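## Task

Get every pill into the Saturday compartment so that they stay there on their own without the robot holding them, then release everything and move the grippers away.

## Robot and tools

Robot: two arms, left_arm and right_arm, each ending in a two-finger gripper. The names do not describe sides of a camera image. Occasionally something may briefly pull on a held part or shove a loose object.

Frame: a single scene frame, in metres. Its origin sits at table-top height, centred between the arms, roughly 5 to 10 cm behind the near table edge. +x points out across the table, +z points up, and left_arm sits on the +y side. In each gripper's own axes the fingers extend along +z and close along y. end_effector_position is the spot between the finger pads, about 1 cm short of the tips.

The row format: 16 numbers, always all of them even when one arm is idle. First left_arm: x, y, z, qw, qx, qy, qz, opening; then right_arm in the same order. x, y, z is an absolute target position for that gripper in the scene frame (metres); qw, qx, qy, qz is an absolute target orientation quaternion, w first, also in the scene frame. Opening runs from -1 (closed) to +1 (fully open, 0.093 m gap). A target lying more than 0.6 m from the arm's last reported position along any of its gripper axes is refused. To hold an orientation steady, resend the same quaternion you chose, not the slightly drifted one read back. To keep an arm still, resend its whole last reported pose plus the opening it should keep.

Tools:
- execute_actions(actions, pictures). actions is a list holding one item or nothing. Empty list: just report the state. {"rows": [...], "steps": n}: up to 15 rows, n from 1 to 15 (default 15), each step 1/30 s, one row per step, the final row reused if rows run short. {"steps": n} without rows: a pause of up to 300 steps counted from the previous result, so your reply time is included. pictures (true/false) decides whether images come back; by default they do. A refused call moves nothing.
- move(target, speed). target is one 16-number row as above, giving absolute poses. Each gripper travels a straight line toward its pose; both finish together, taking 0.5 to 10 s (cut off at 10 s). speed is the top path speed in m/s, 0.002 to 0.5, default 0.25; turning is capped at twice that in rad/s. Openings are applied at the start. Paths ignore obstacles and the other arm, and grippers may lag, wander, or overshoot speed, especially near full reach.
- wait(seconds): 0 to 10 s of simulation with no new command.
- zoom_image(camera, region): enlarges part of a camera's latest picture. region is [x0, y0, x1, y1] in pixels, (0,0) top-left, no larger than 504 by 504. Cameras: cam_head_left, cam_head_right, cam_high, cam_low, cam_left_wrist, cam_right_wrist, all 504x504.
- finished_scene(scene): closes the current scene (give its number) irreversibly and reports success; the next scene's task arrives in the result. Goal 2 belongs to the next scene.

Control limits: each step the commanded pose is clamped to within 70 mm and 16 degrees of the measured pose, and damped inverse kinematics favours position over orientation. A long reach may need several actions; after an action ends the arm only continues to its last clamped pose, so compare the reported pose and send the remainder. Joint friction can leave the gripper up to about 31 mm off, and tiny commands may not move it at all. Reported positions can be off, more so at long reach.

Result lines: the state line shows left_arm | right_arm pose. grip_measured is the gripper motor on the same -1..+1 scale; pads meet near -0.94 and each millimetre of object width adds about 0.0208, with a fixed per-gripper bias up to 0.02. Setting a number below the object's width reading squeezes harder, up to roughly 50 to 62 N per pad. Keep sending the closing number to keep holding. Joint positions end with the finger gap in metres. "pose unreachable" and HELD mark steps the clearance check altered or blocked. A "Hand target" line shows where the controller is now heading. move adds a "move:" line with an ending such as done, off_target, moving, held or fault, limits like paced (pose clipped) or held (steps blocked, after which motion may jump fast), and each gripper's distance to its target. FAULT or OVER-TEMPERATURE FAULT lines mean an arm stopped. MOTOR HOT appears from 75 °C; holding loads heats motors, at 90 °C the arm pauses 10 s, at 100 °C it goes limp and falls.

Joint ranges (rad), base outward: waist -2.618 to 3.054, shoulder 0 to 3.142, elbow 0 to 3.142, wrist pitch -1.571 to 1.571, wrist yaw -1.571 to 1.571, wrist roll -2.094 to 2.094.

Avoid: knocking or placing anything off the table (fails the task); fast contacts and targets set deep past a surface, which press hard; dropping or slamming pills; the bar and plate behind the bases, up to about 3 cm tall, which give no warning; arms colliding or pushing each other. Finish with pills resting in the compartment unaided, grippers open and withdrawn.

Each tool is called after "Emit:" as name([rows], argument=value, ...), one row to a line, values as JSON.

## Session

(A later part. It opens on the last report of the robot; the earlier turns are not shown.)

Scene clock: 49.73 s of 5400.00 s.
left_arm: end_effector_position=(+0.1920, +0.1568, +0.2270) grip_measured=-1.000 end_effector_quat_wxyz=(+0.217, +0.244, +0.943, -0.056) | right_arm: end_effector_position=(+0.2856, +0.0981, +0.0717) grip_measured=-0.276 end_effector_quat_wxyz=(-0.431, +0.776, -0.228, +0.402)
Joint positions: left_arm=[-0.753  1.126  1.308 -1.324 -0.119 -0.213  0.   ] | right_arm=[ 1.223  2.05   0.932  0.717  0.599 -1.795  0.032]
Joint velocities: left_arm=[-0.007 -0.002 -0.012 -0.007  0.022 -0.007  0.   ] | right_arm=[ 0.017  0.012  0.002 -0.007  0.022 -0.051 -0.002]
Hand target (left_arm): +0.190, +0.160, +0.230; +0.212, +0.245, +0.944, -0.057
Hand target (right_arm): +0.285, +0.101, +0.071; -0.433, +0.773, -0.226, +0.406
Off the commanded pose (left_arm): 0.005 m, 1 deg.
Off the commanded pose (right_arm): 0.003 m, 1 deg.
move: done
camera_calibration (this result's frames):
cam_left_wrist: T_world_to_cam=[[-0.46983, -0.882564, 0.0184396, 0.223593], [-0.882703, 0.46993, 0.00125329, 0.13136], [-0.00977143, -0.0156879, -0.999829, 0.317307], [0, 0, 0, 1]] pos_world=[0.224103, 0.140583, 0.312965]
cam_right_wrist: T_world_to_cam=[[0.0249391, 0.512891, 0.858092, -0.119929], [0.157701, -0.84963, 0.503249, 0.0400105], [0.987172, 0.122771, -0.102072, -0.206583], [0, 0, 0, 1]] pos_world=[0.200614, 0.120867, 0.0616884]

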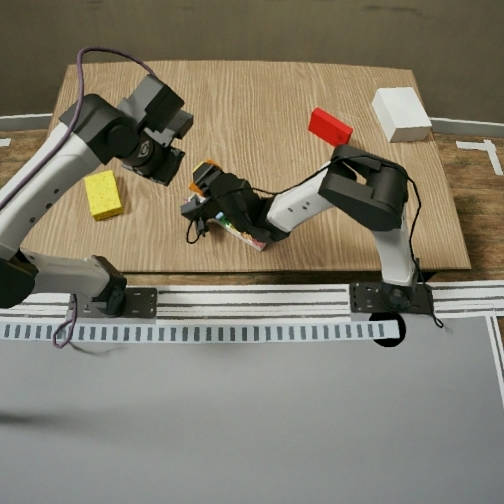

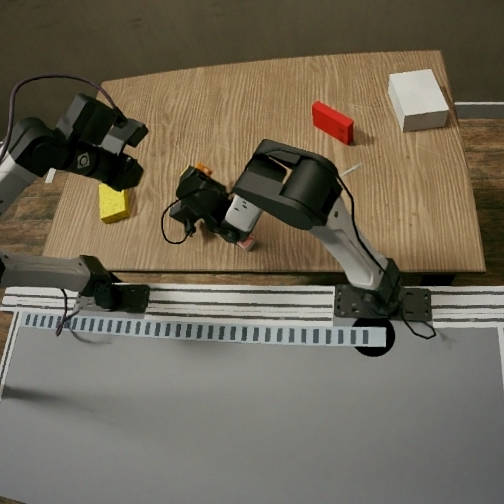

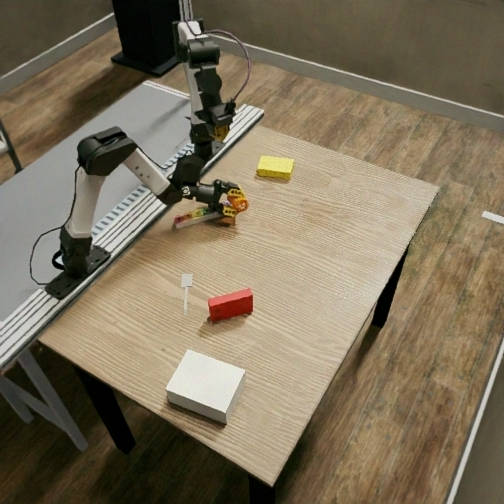

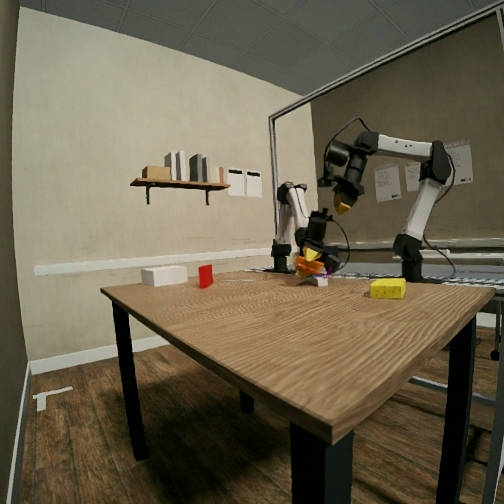

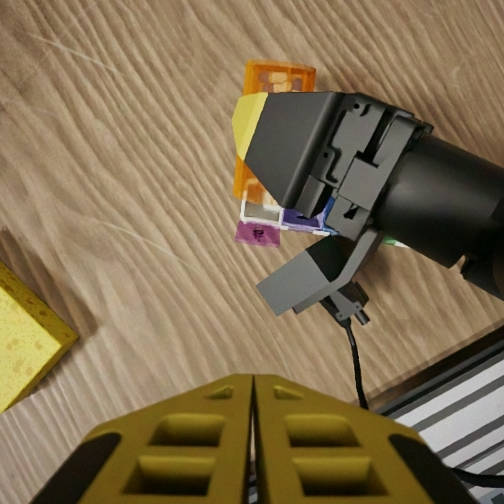

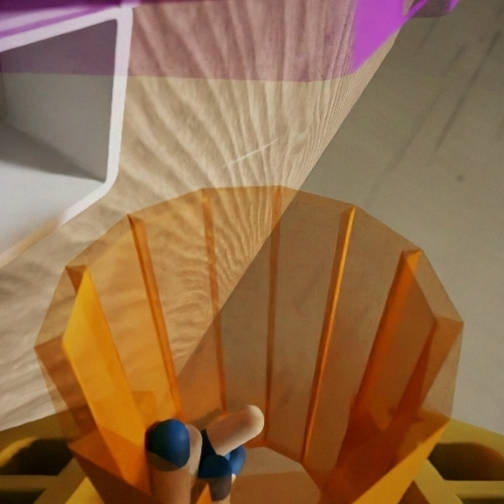

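Emit:
move(target=[0.19,0.16,0.23,0.212,0.245,0.945,-0.057,-1,0.276,0.111,0.078,0.401,-0.760,0.164,-0.484,-0.32], speed=0.03)

Emit:
zoom_image(camera="cam_low", region=[270, 230, 350, 300])

Scene clock: 54.37 s of 5400.00 s.
left_arm: end_effector_position=(+0.1920, +0.1568, +0.2270) grip_measured=-1.000 end_effector_quat_wxyz=(+0.217, +0.244, +0.943, -0.056) | right_arm: end_effector_position=(+0.2753, +0.1026, +0.0731) grip_measured=-0.276 end_effector_quat_wxyz=(-0.393, +0.767, -0.162, +0.480)
Joint positions: left_arm=[-0.753  1.126  1.308 -1.324 -0.119 -0.213  0.   ] | right_arm=[ 1.279  2.105  0.932  0.838  0.723 -2.015  0.032]
Joint velocities: left_arm=[ 0.002 -0.022 -0.002 -0.037 -0.037 -0.051  0.   ] | right_arm=[ 0.002  0.002 -0.007  0.037  0.007 -0.007 -0.001]
Hand target (left_arm): +0.190, +0.160, +0.230; +0.212, +0.245, +0.944, -0.057
Hand target (right_arm): +0.276, +0.111, +0.078; -0.401, +0.760, -0.164, +0.484
Off the commanded pose (left_arm): 0.005 m, 1 deg.
Off the commanded pose (right_arm): 0.010 m, 1 deg.
move: done
camera_calibration (this result's frames):
cam_left_wrist: T_world_to_cam=[[-0.46983, -0.882564, 0.0184396, 0.223593], [-0.882703, 0.46993, 0.00125329, 0.13136], [-0.00977143, -0.0156879, -0.999829, 0.317307], [0, 0, 0, 1]] pos_world=[0.224103, 0.140583, 0.312965]
cam_right_wrist: T_world_to_cam=[[-0.112085, 0.626574, 0.77126, -0.090789], [0.0626199, -0.770154, 0.634776, 0.0532228], [0.991724, 0.119445, 0.0470869, -0.208603], [0, 0, 0, 1]] pos_world=[0.193368, 0.122792, 0.0460598]

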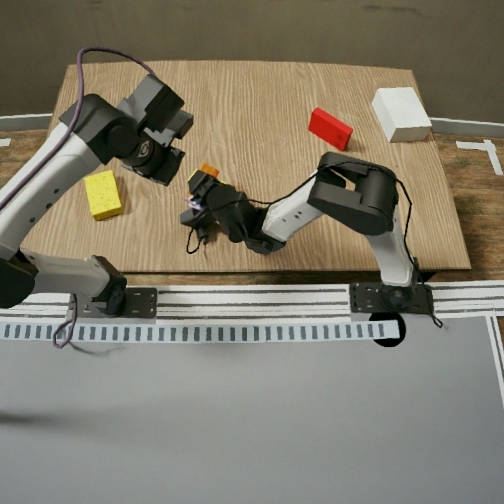

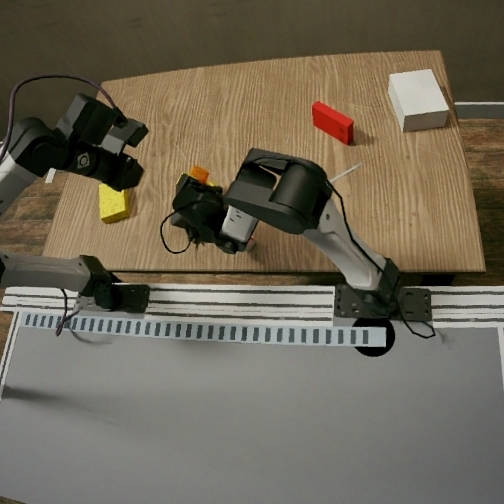

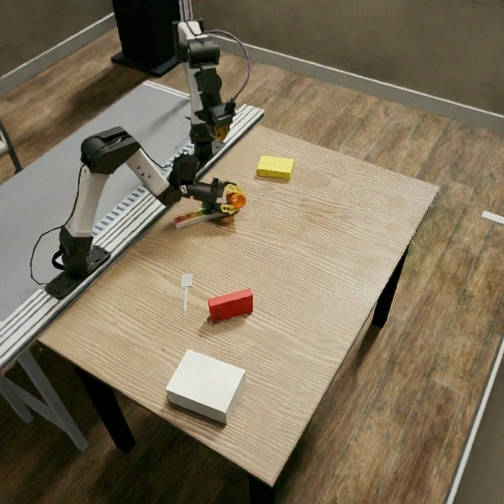

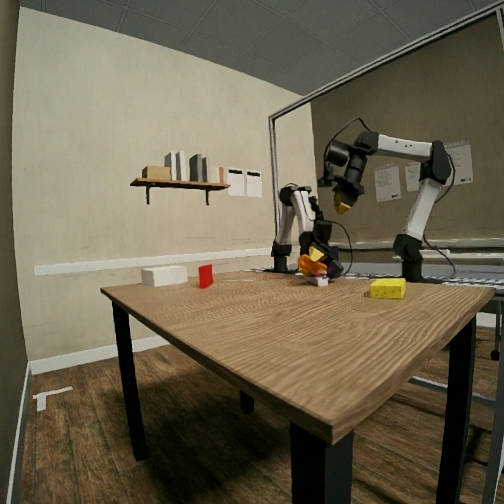

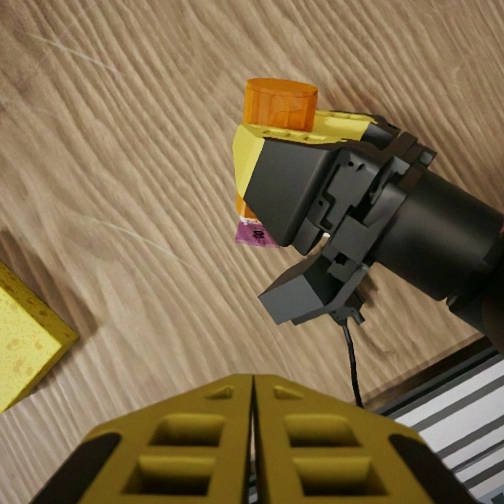

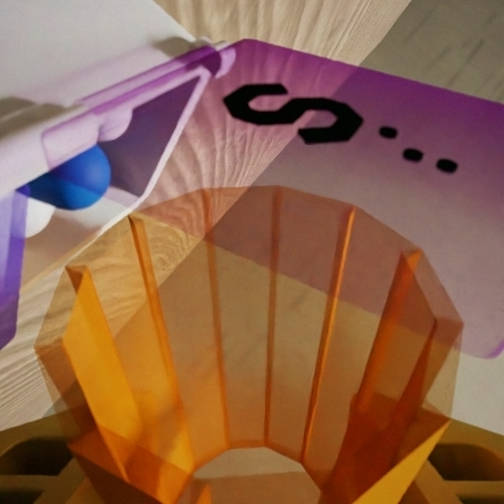

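Region (270, 230, 350, 300) of cam_low's 504x504 image, scaled by 6.300, with more detail than that image has; it fills the top 441 rows of this view, and the rest is white.

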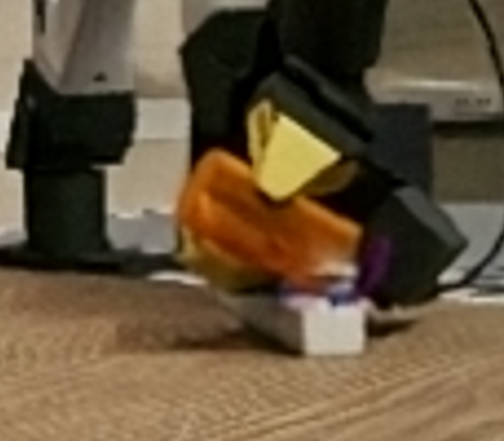

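Emit:
move(target=[0.19,0.16,0.23,0.212,0.245,0.945,-0.057,-1,0.278,0.10,0.12,0.463,-0.775,0.301,-0.304,-0.32], speed=0.1)

Emit:
move(target=[0.19,0.16,0.23,0.212,0.245,0.945,-0.057,-1,0.45,0.03,0.075,0.563,-0.304,0.733,0.233,-0.32], speed=0.3)

Emit:
move(target=[0.19,0.16,0.23,0.212,0.245,0.945,-0.057,-1,0.45,0.03,0.04,0.563,-0.304,0.733,0.233,-0.32], speed=0.03)

Emit:
zoom_image(camera="cam_left_wrist", region=[210, 160, 330, 280])

Scene clock: 57.67 s of 5400.00 s.
left_arm: end_effector_position=(+0.1920, +0.1568, +0.2269) grip_measured=-1.000 end_effector_quat_wxyz=(+0.217, +0.244, +0.944, -0.056) | right_arm: end_effector_position=(+0.2717, +0.0938, +0.0981) grip_measured=-0.276 end_effector_quat_wxyz=(-0.441, +0.790, -0.295, +0.306)
Joint positions: left_arm=[-0.753  1.126  1.308 -1.324 -0.119 -0.213  0.   ] | right_arm=[ 1.215  1.881  0.967  0.393  0.494 -1.547  0.032]
Joint velocities: left_arm=[-0.022  0.012  0.002 -0.007  0.095 -0.022  0.   ] | right_arm=[-0.007 -0.007 -0.007 -0.066  0.066  0.037 -0.001]
Hand target (left_arm): +0.190, +0.160, +0.230; +0.212, +0.245, +0.944, -0.057
Hand target (right_arm): +0.277, +0.098, +0.120; -0.463, +0.776, -0.302, +0.304
Off the commanded pose (left_arm): 0.005 m, 1 deg.
Off the commanded pose (right_arm): 0.024 m, 3 deg.
move: off_target (right_arm)
camera_calibration (this result's frames):
cam_left_wrist: T_world_to_cam=[[-0.46983, -0.882566, 0.0183417, 0.223637], [-0.8827, 0.469935, 0.00162194, 0.131195], [-0.0100509, -0.0154282, -0.99983, 0.317281], [0, 0, 0, 1]] pos_world=[0.224066, 0.140617, 0.312913]
cam_right_wrist: T_world_to_cam=[[0.215092, 0.422938, 0.880261, -0.185407], [0.245232, -0.895868, 0.370515, 0.0188371], [0.945302, 0.136173, -0.296412, -0.160456], [0, 0, 0, 1]] pos_world=[0.18694, 0.117141, 0.108666]

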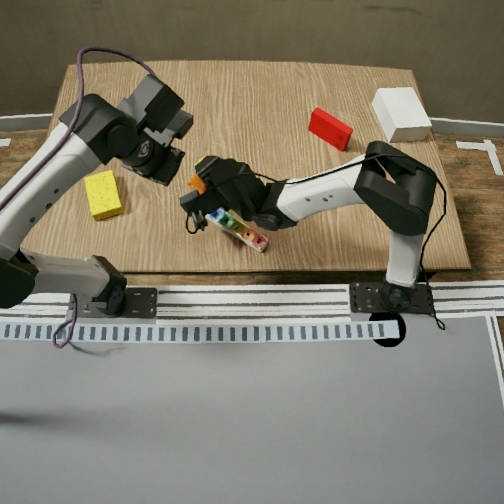

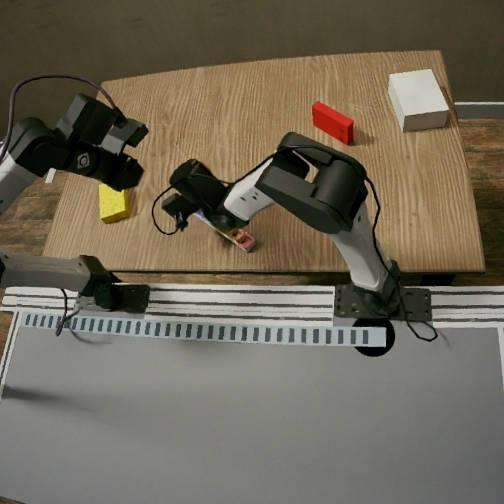

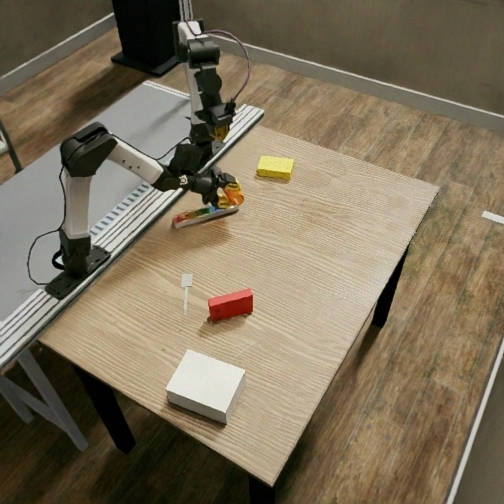

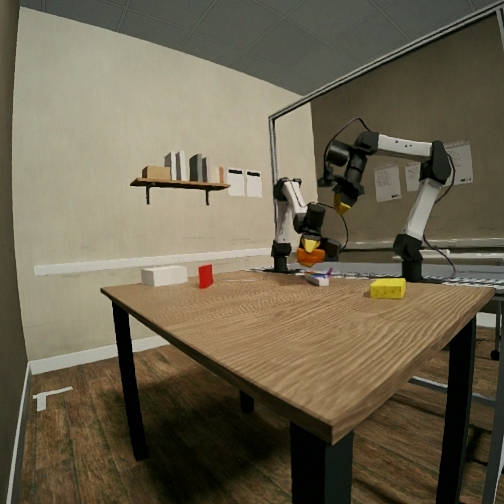

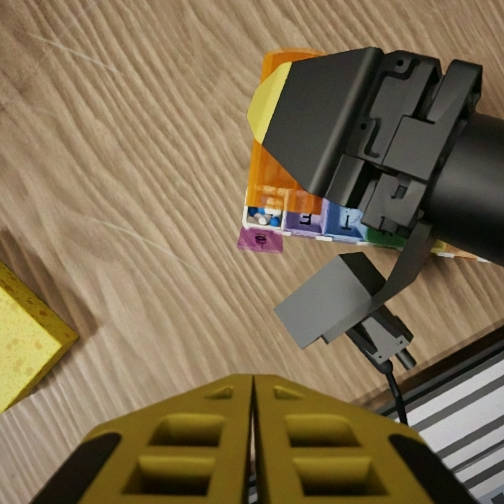

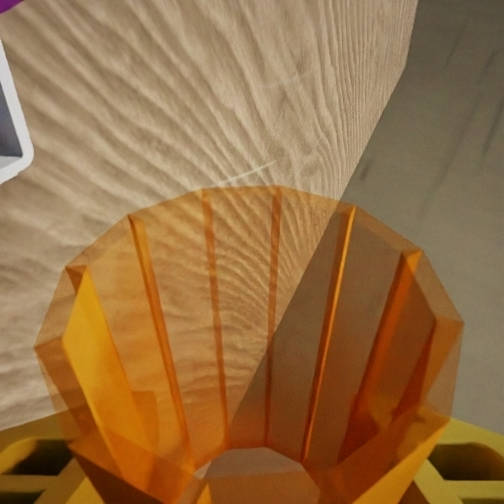

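Scene clock: 61.23 s of 5400.00 s.
left_arm: end_effector_position=(+0.1920, +0.1568, +0.2269) grip_measured=-1.000 end_effector_quat_wxyz=(+0.217, +0.244, +0.944, -0.056) | right_arm: end_effector_position=(+0.4425, +0.0306, +0.0683) grip_measured=-0.277 end_effector_quat_wxyz=(+0.550, -0.309, +0.742, +0.228)
Joint positions: left_arm=[-0.753  1.126  1.308 -1.324 -0.119 -0.213  0.   ] | right_arm=[ 0.69   2.176  1.073  0.79  -0.141 -0.038  0.032]
Joint velocities: left_arm=[-0.002 -0.002 -0.017 -0.007  0.051 -0.095  0.   ] | right_arm=[-0.017  0.007  0.002 -0.066 -0.022  0.051 -0.   ]
Hand target (left_arm): +0.190, +0.160, +0.230; +0.212, +0.245, +0.944, -0.057
Hand target (right_arm): +0.450, +0.034, +0.076; +0.561, -0.304, +0.733, +0.235
Off the commanded pose (left_arm): 0.005 m, 1 deg.
Off the commanded pose (right_arm): 0.010 m, 2 deg.
move: done
camera_calibration (this result's frames):
cam_left_wrist: T_world_to_cam=[[-0.46983, -0.882566, 0.0183417, 0.223637], [-0.8827, 0.469935, 0.00162194, 0.131195], [-0.0100509, -0.0154282, -0.99983, 0.317281], [0, 0, 0, 1]] pos_world=[0.224066, 0.140617, 0.312913]
cam_right_wrist: T_world_to_cam=[[0.708484, -0.705418, -0.0208767, -0.29145], [-0.491088, -0.471547, -0.732445, 0.31961], [0.506836, 0.529178, -0.680506, -0.113936], [0, 0, 0, 1]] pos_world=[0.421191, 0.00540981, 0.150478]

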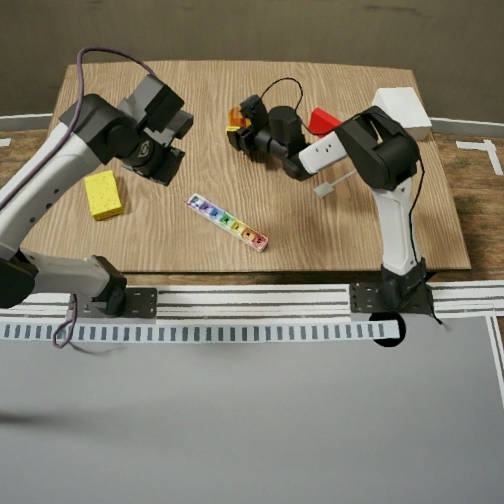

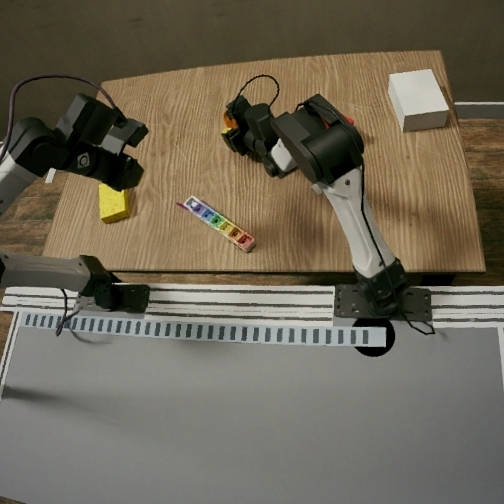

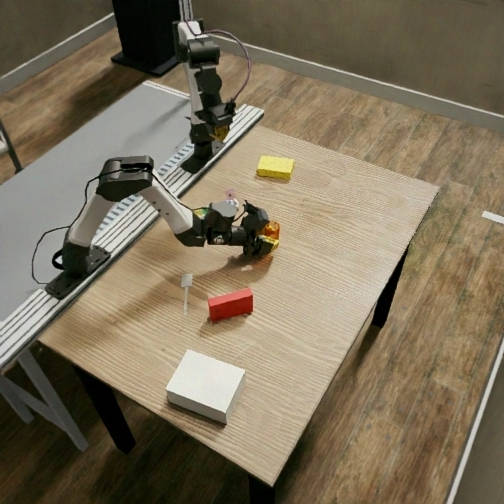

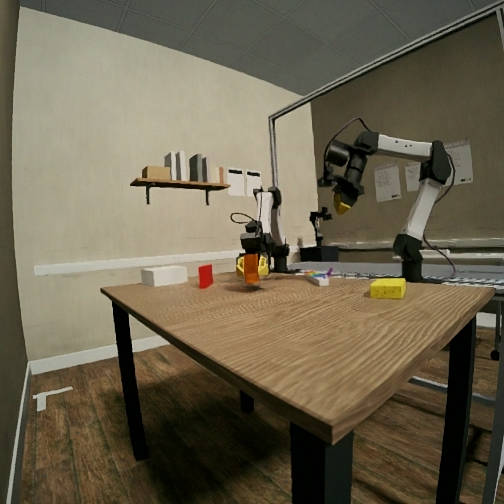

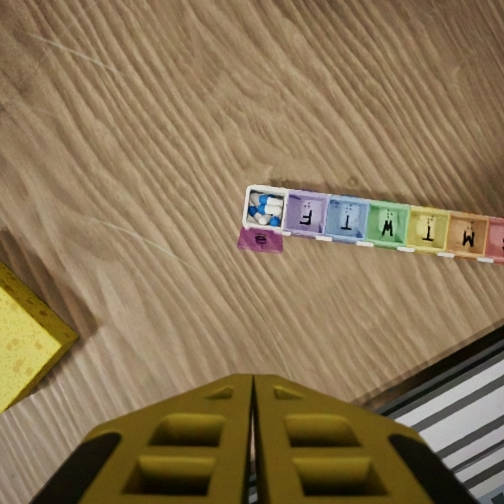

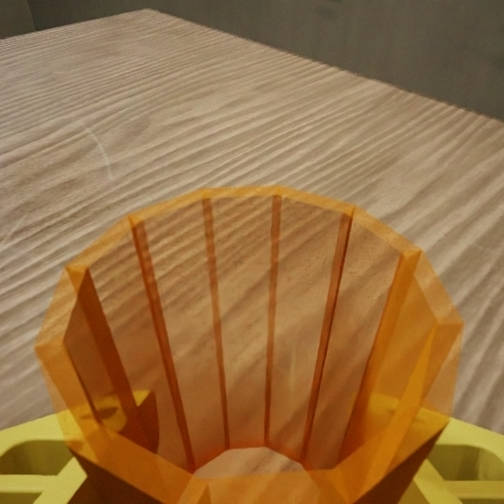

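Scene clock: 62.43 s of 5400.00 s.
left_arm: end_effector_position=(+0.1920, +0.1568, +0.2269) grip_measured=-1.000 end_effector_quat_wxyz=(+0.217, +0.244, +0.944, -0.056) | right_arm: end_effector_position=(+0.4444, +0.0322, +0.0390) grip_measured=-0.277 end_effector_quat_wxyz=(+0.556, -0.309, +0.737, +0.230)
Joint positions: left_arm=[-0.753  1.126  1.308 -1.324 -0.119 -0.213  0.   ] | right_arm=[ 0.69   2.28   1.073  0.91  -0.143 -0.037  0.032]
Joint velocities: left_arm=[-0.007 -0.007  0.007  0.007 -0.007  0.007  0.   ] | right_arm=[ 0.002  0.002 -0.002 -0.022 -0.051 -0.007 -0.001]
Hand target (left_arm): +0.190, +0.160, +0.230; +0.212, +0.245, +0.944, -0.057
Hand target (right_arm): +0.450, +0.030, +0.040; +0.563, -0.304, +0.733, +0.233
Off the commanded pose (left_arm): 0.005 m, 1 deg.
Off the commanded pose (right_arm): 0.006 m, 1 deg.
move: done
camera_calibration (this result's frames):
cam_left_wrist: T_world_to_cam=[[-0.46983, -0.882566, 0.0183417, 0.223637], [-0.8827, 0.469935, 0.00162194, 0.131195], [-0.0100509, -0.0154282, -0.99983, 0.317281], [0, 0, 0, 1]] pos_world=[0.224066, 0.140617, 0.312913]
cam_right_wrist: T_world_to_cam=[[0.710273, -0.703653, -0.0196079, -0.293155], [-0.48131, -0.465135, -0.742961, 0.295712], [0.513666, 0.537143, -0.669048, -0.139412], [0, 0, 0, 1]] pos_world=[0.422161, 0.00615089, 0.120681]

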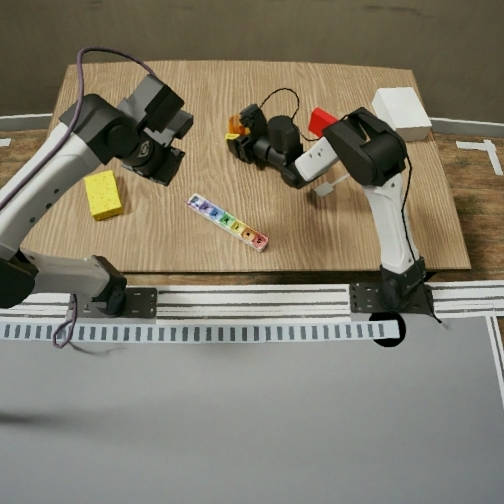

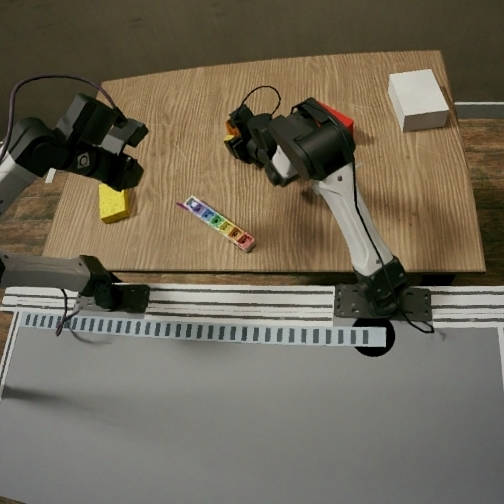

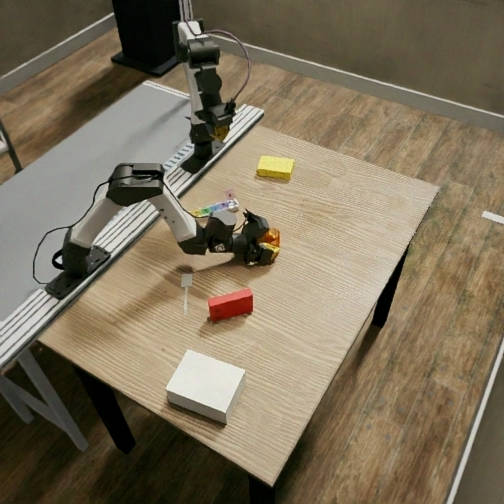

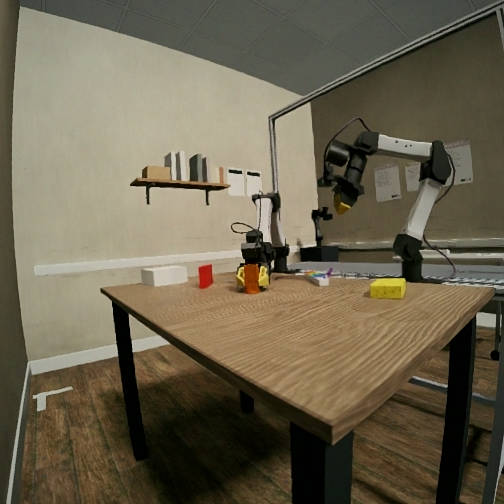

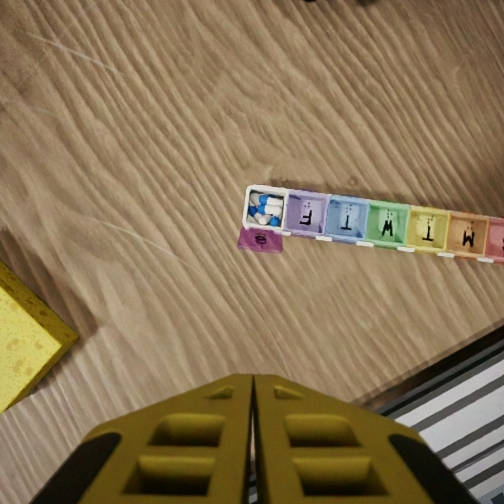

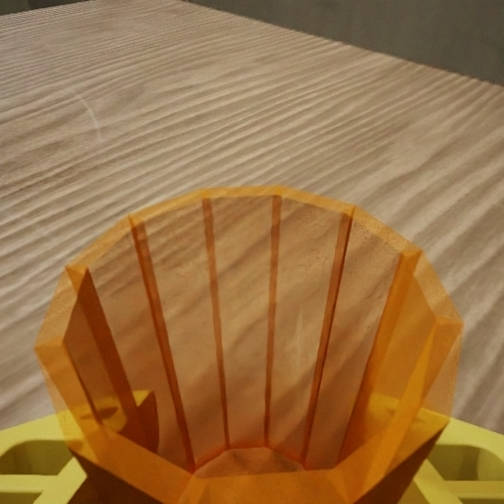

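Region (210, 160, 330, 280) of cam_left_wrist's 504x504 image, scaled by 4.200, with more detail than that image has.

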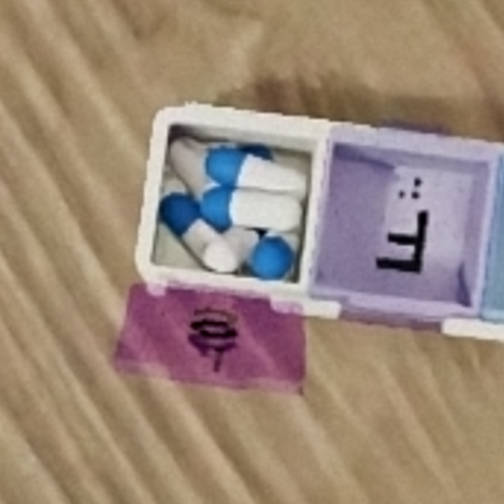

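Emit:
move(target=[0.19,0.16,0.23,0.212,0.245,0.945,-0.057,-1,0.45,0.03,0.04,0.563,-0.304,0.733,0.233,1])

Emit:
move(target=[0.19,0.22,0.25,0.212,0.245,0.945,-0.057,-1,0.35,-0.07,0.11,0.563,-0.304,0.733,0.233,1], speed=0.15)

Emit:
finished_scene(scene=1)

Scene clock: 65.00 s of 5400.00 s.
left_arm: end_effector_position=(+0.1920, +0.1568, +0.2269) grip_measured=-1.000 end_effector_quat_wxyz=(+0.217, +0.244, +0.944, -0.056) | right_arm: end_effector_position=(+0.4448, +0.0327, +0.0410) grip_measured=+0.988 end_effector_quat_wxyz=(+0.559, -0.308, +0.734, +0.231)
Joint positions: left_arm=[-0.753  1.126  1.308 -1.324 -0.119 -0.213  0.   ] | right_arm=[ 0.69   2.28   1.073  0.918 -0.144 -0.037  0.093]
Joint velocities: left_arm=[-0.022 -0.002  0.007  0.022  0.095 -0.007  0.   ] | right_arm=[-0.007  0.007 -0.012  0.066  0.037  0.066  0.   ]
Hand target (left_arm): +0.190, +0.160, +0.230; +0.212, +0.245, +0.944, -0.057
Hand target (right_arm): +0.450, +0.030, +0.040; +0.563, -0.304, +0.733, +0.233
Off the commanded pose (left_arm): 0.005 m, 1 deg.
Off the commanded pose (right_arm): 0.006 m, 1 deg.
move: done
camera_calibration (this result's frames):
cam_left_wrist: T_world_to_cam=[[-0.46983, -0.882566, 0.0183417, 0.223637], [-0.8827, 0.469935, 0.00162194, 0.131195], [-0.0100509, -0.0154282, -0.99983, 0.317281], [0, 0, 0, 1]] pos_world=[0.224066, 0.140617, 0.312913]
cam_right_wrist: T_world_to_cam=[[0.710958, -0.702989, -0.0185757, -0.293425], [-0.476026, -0.461644, -0.748521, 0.29529], [0.517627, 0.54101, -0.662851, -0.140662], [0, 0, 0, 1]] pos_world=[0.421989, 0.00614436, 0.122342]

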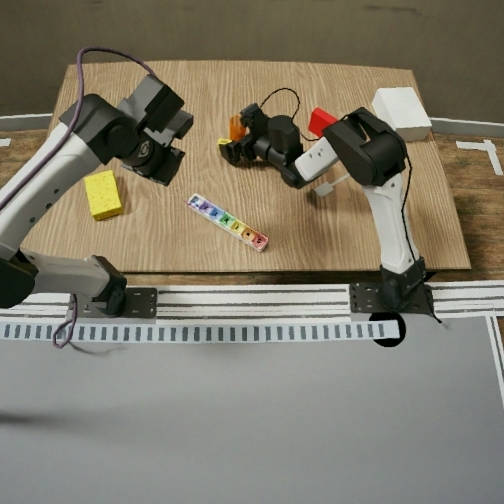

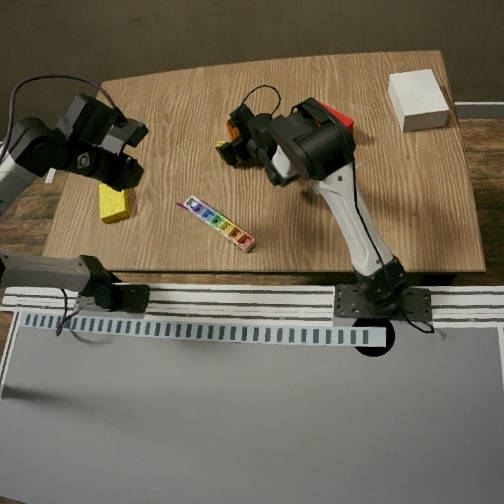

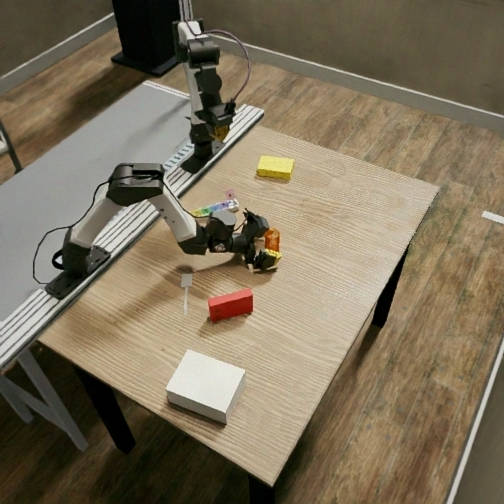

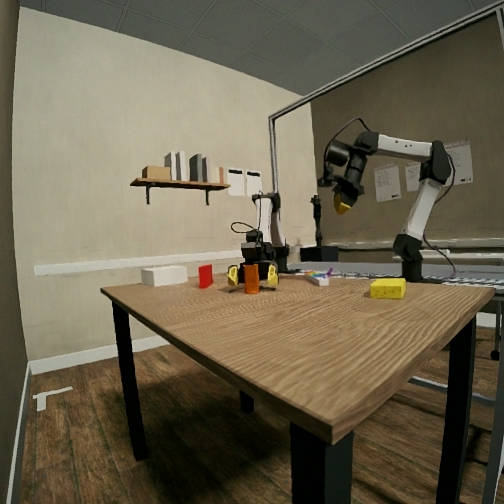

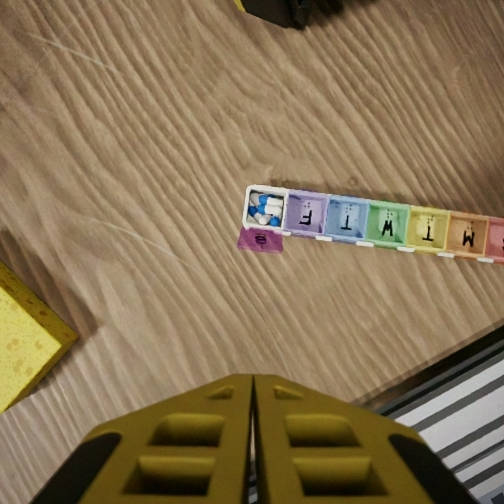

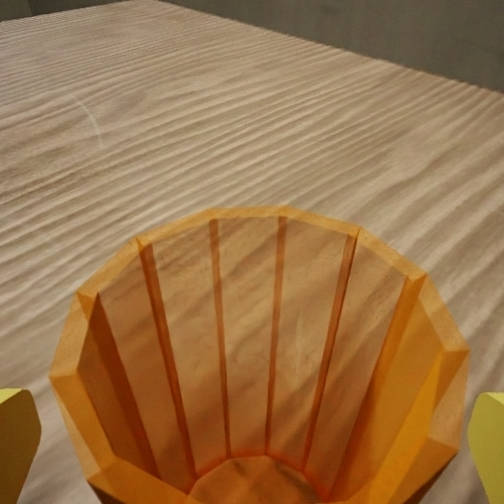

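Scene clock: 66.60 s of 5400.00 s.
left_arm: end_effector_position=(+0.1948, +0.2165, +0.2459) grip_measured=-1.000 end_effector_quat_wxyz=(+0.216, +0.244, +0.944, -0.054) | right_arm: end_effector_position=(+0.3550, -0.0666, +0.1091) grip_measured=+0.988 end_effector_quat_wxyz=(+0.565, -0.302, +0.732, +0.234)
Joint positions: left_arm=[-0.421  1.059  1.368 -1.441  0.017  0.088  0.   ] | right_arm=[ 0.598  1.703  0.53   0.896 -0.229 -0.053  0.093]
Joint velocities: left_arm=[-0.017 -0.012 -0.002 -0.037  0.081 -0.037  0.   ] | right_arm=[-0.002 -0.007  0.002 -0.066 -0.051 -0.051  0.001]
Hand target (left_arm): +0.190, +0.219, +0.250; +0.214, +0.245, +0.944, -0.056
Hand target (right_arm): +0.351, -0.072, +0.108; +0.563, -0.304, +0.733, +0.233
Off the commanded pose (left_arm): 0.007 m, 1 deg.
Off the commanded pose (right_arm): 0.006 m, 0 deg.
move: done
camera_calibration (this result's frames):
cam_left_wrist: T_world_to_cam=[[-0.46811, -0.883552, 0.0144231, 0.278053], [-0.883588, 0.468227, 0.0060019, 0.105066], [-0.0120563, -0.00993452, -0.999878, 0.336441], [0, 0, 0, 1]] pos_world=[0.22705, 0.199822, 0.331759]
cam_right_wrist: T_world_to_cam=[[0.706476, -0.707295, -0.0250103, -0.296149], [-0.473622, -0.446223, -0.75932, 0.259115], [0.525903, 0.548286, -0.650237, 0.000855894], [0, 0, 0, 1]] pos_world=[0.331495, -0.0943105, 0.189901]

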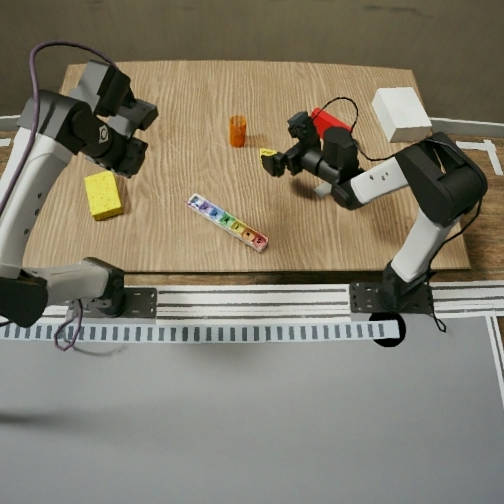

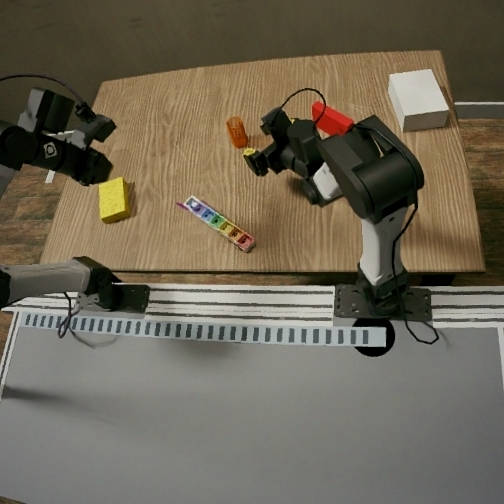

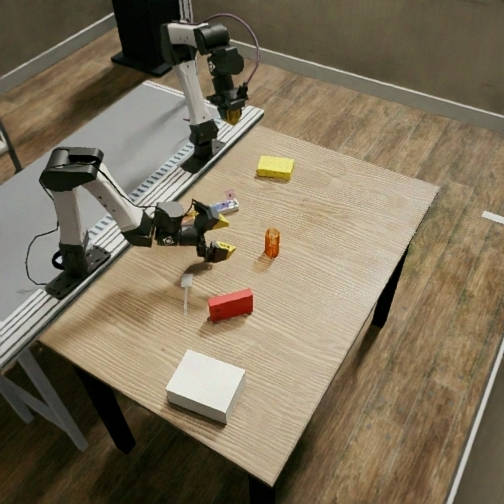

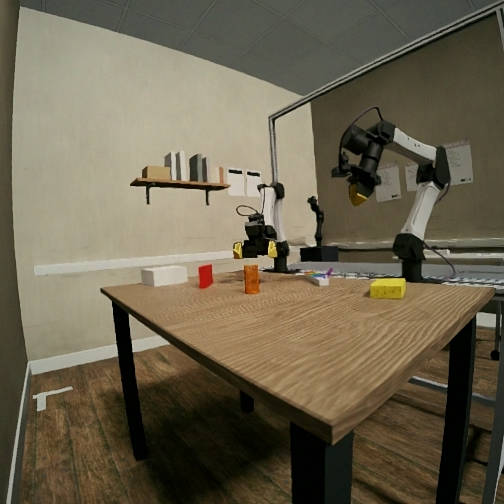

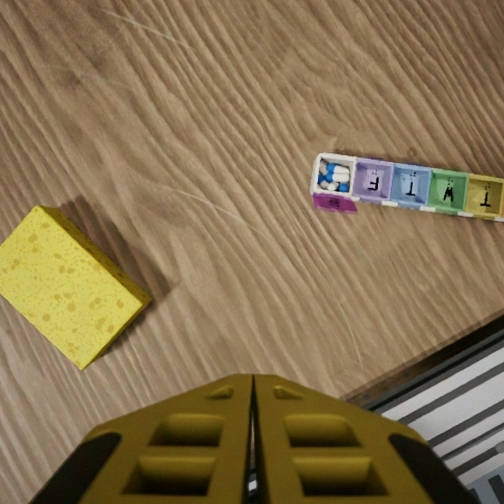

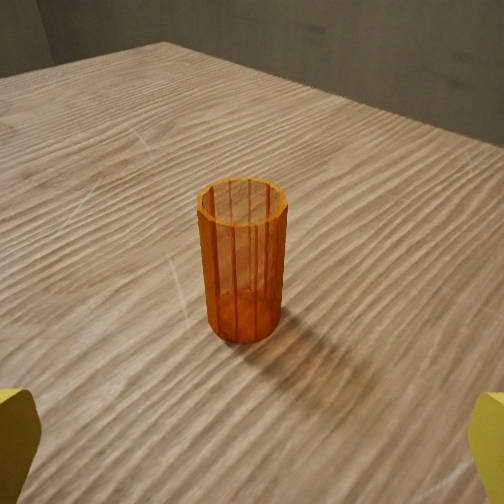

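The scene is finished: the task was done.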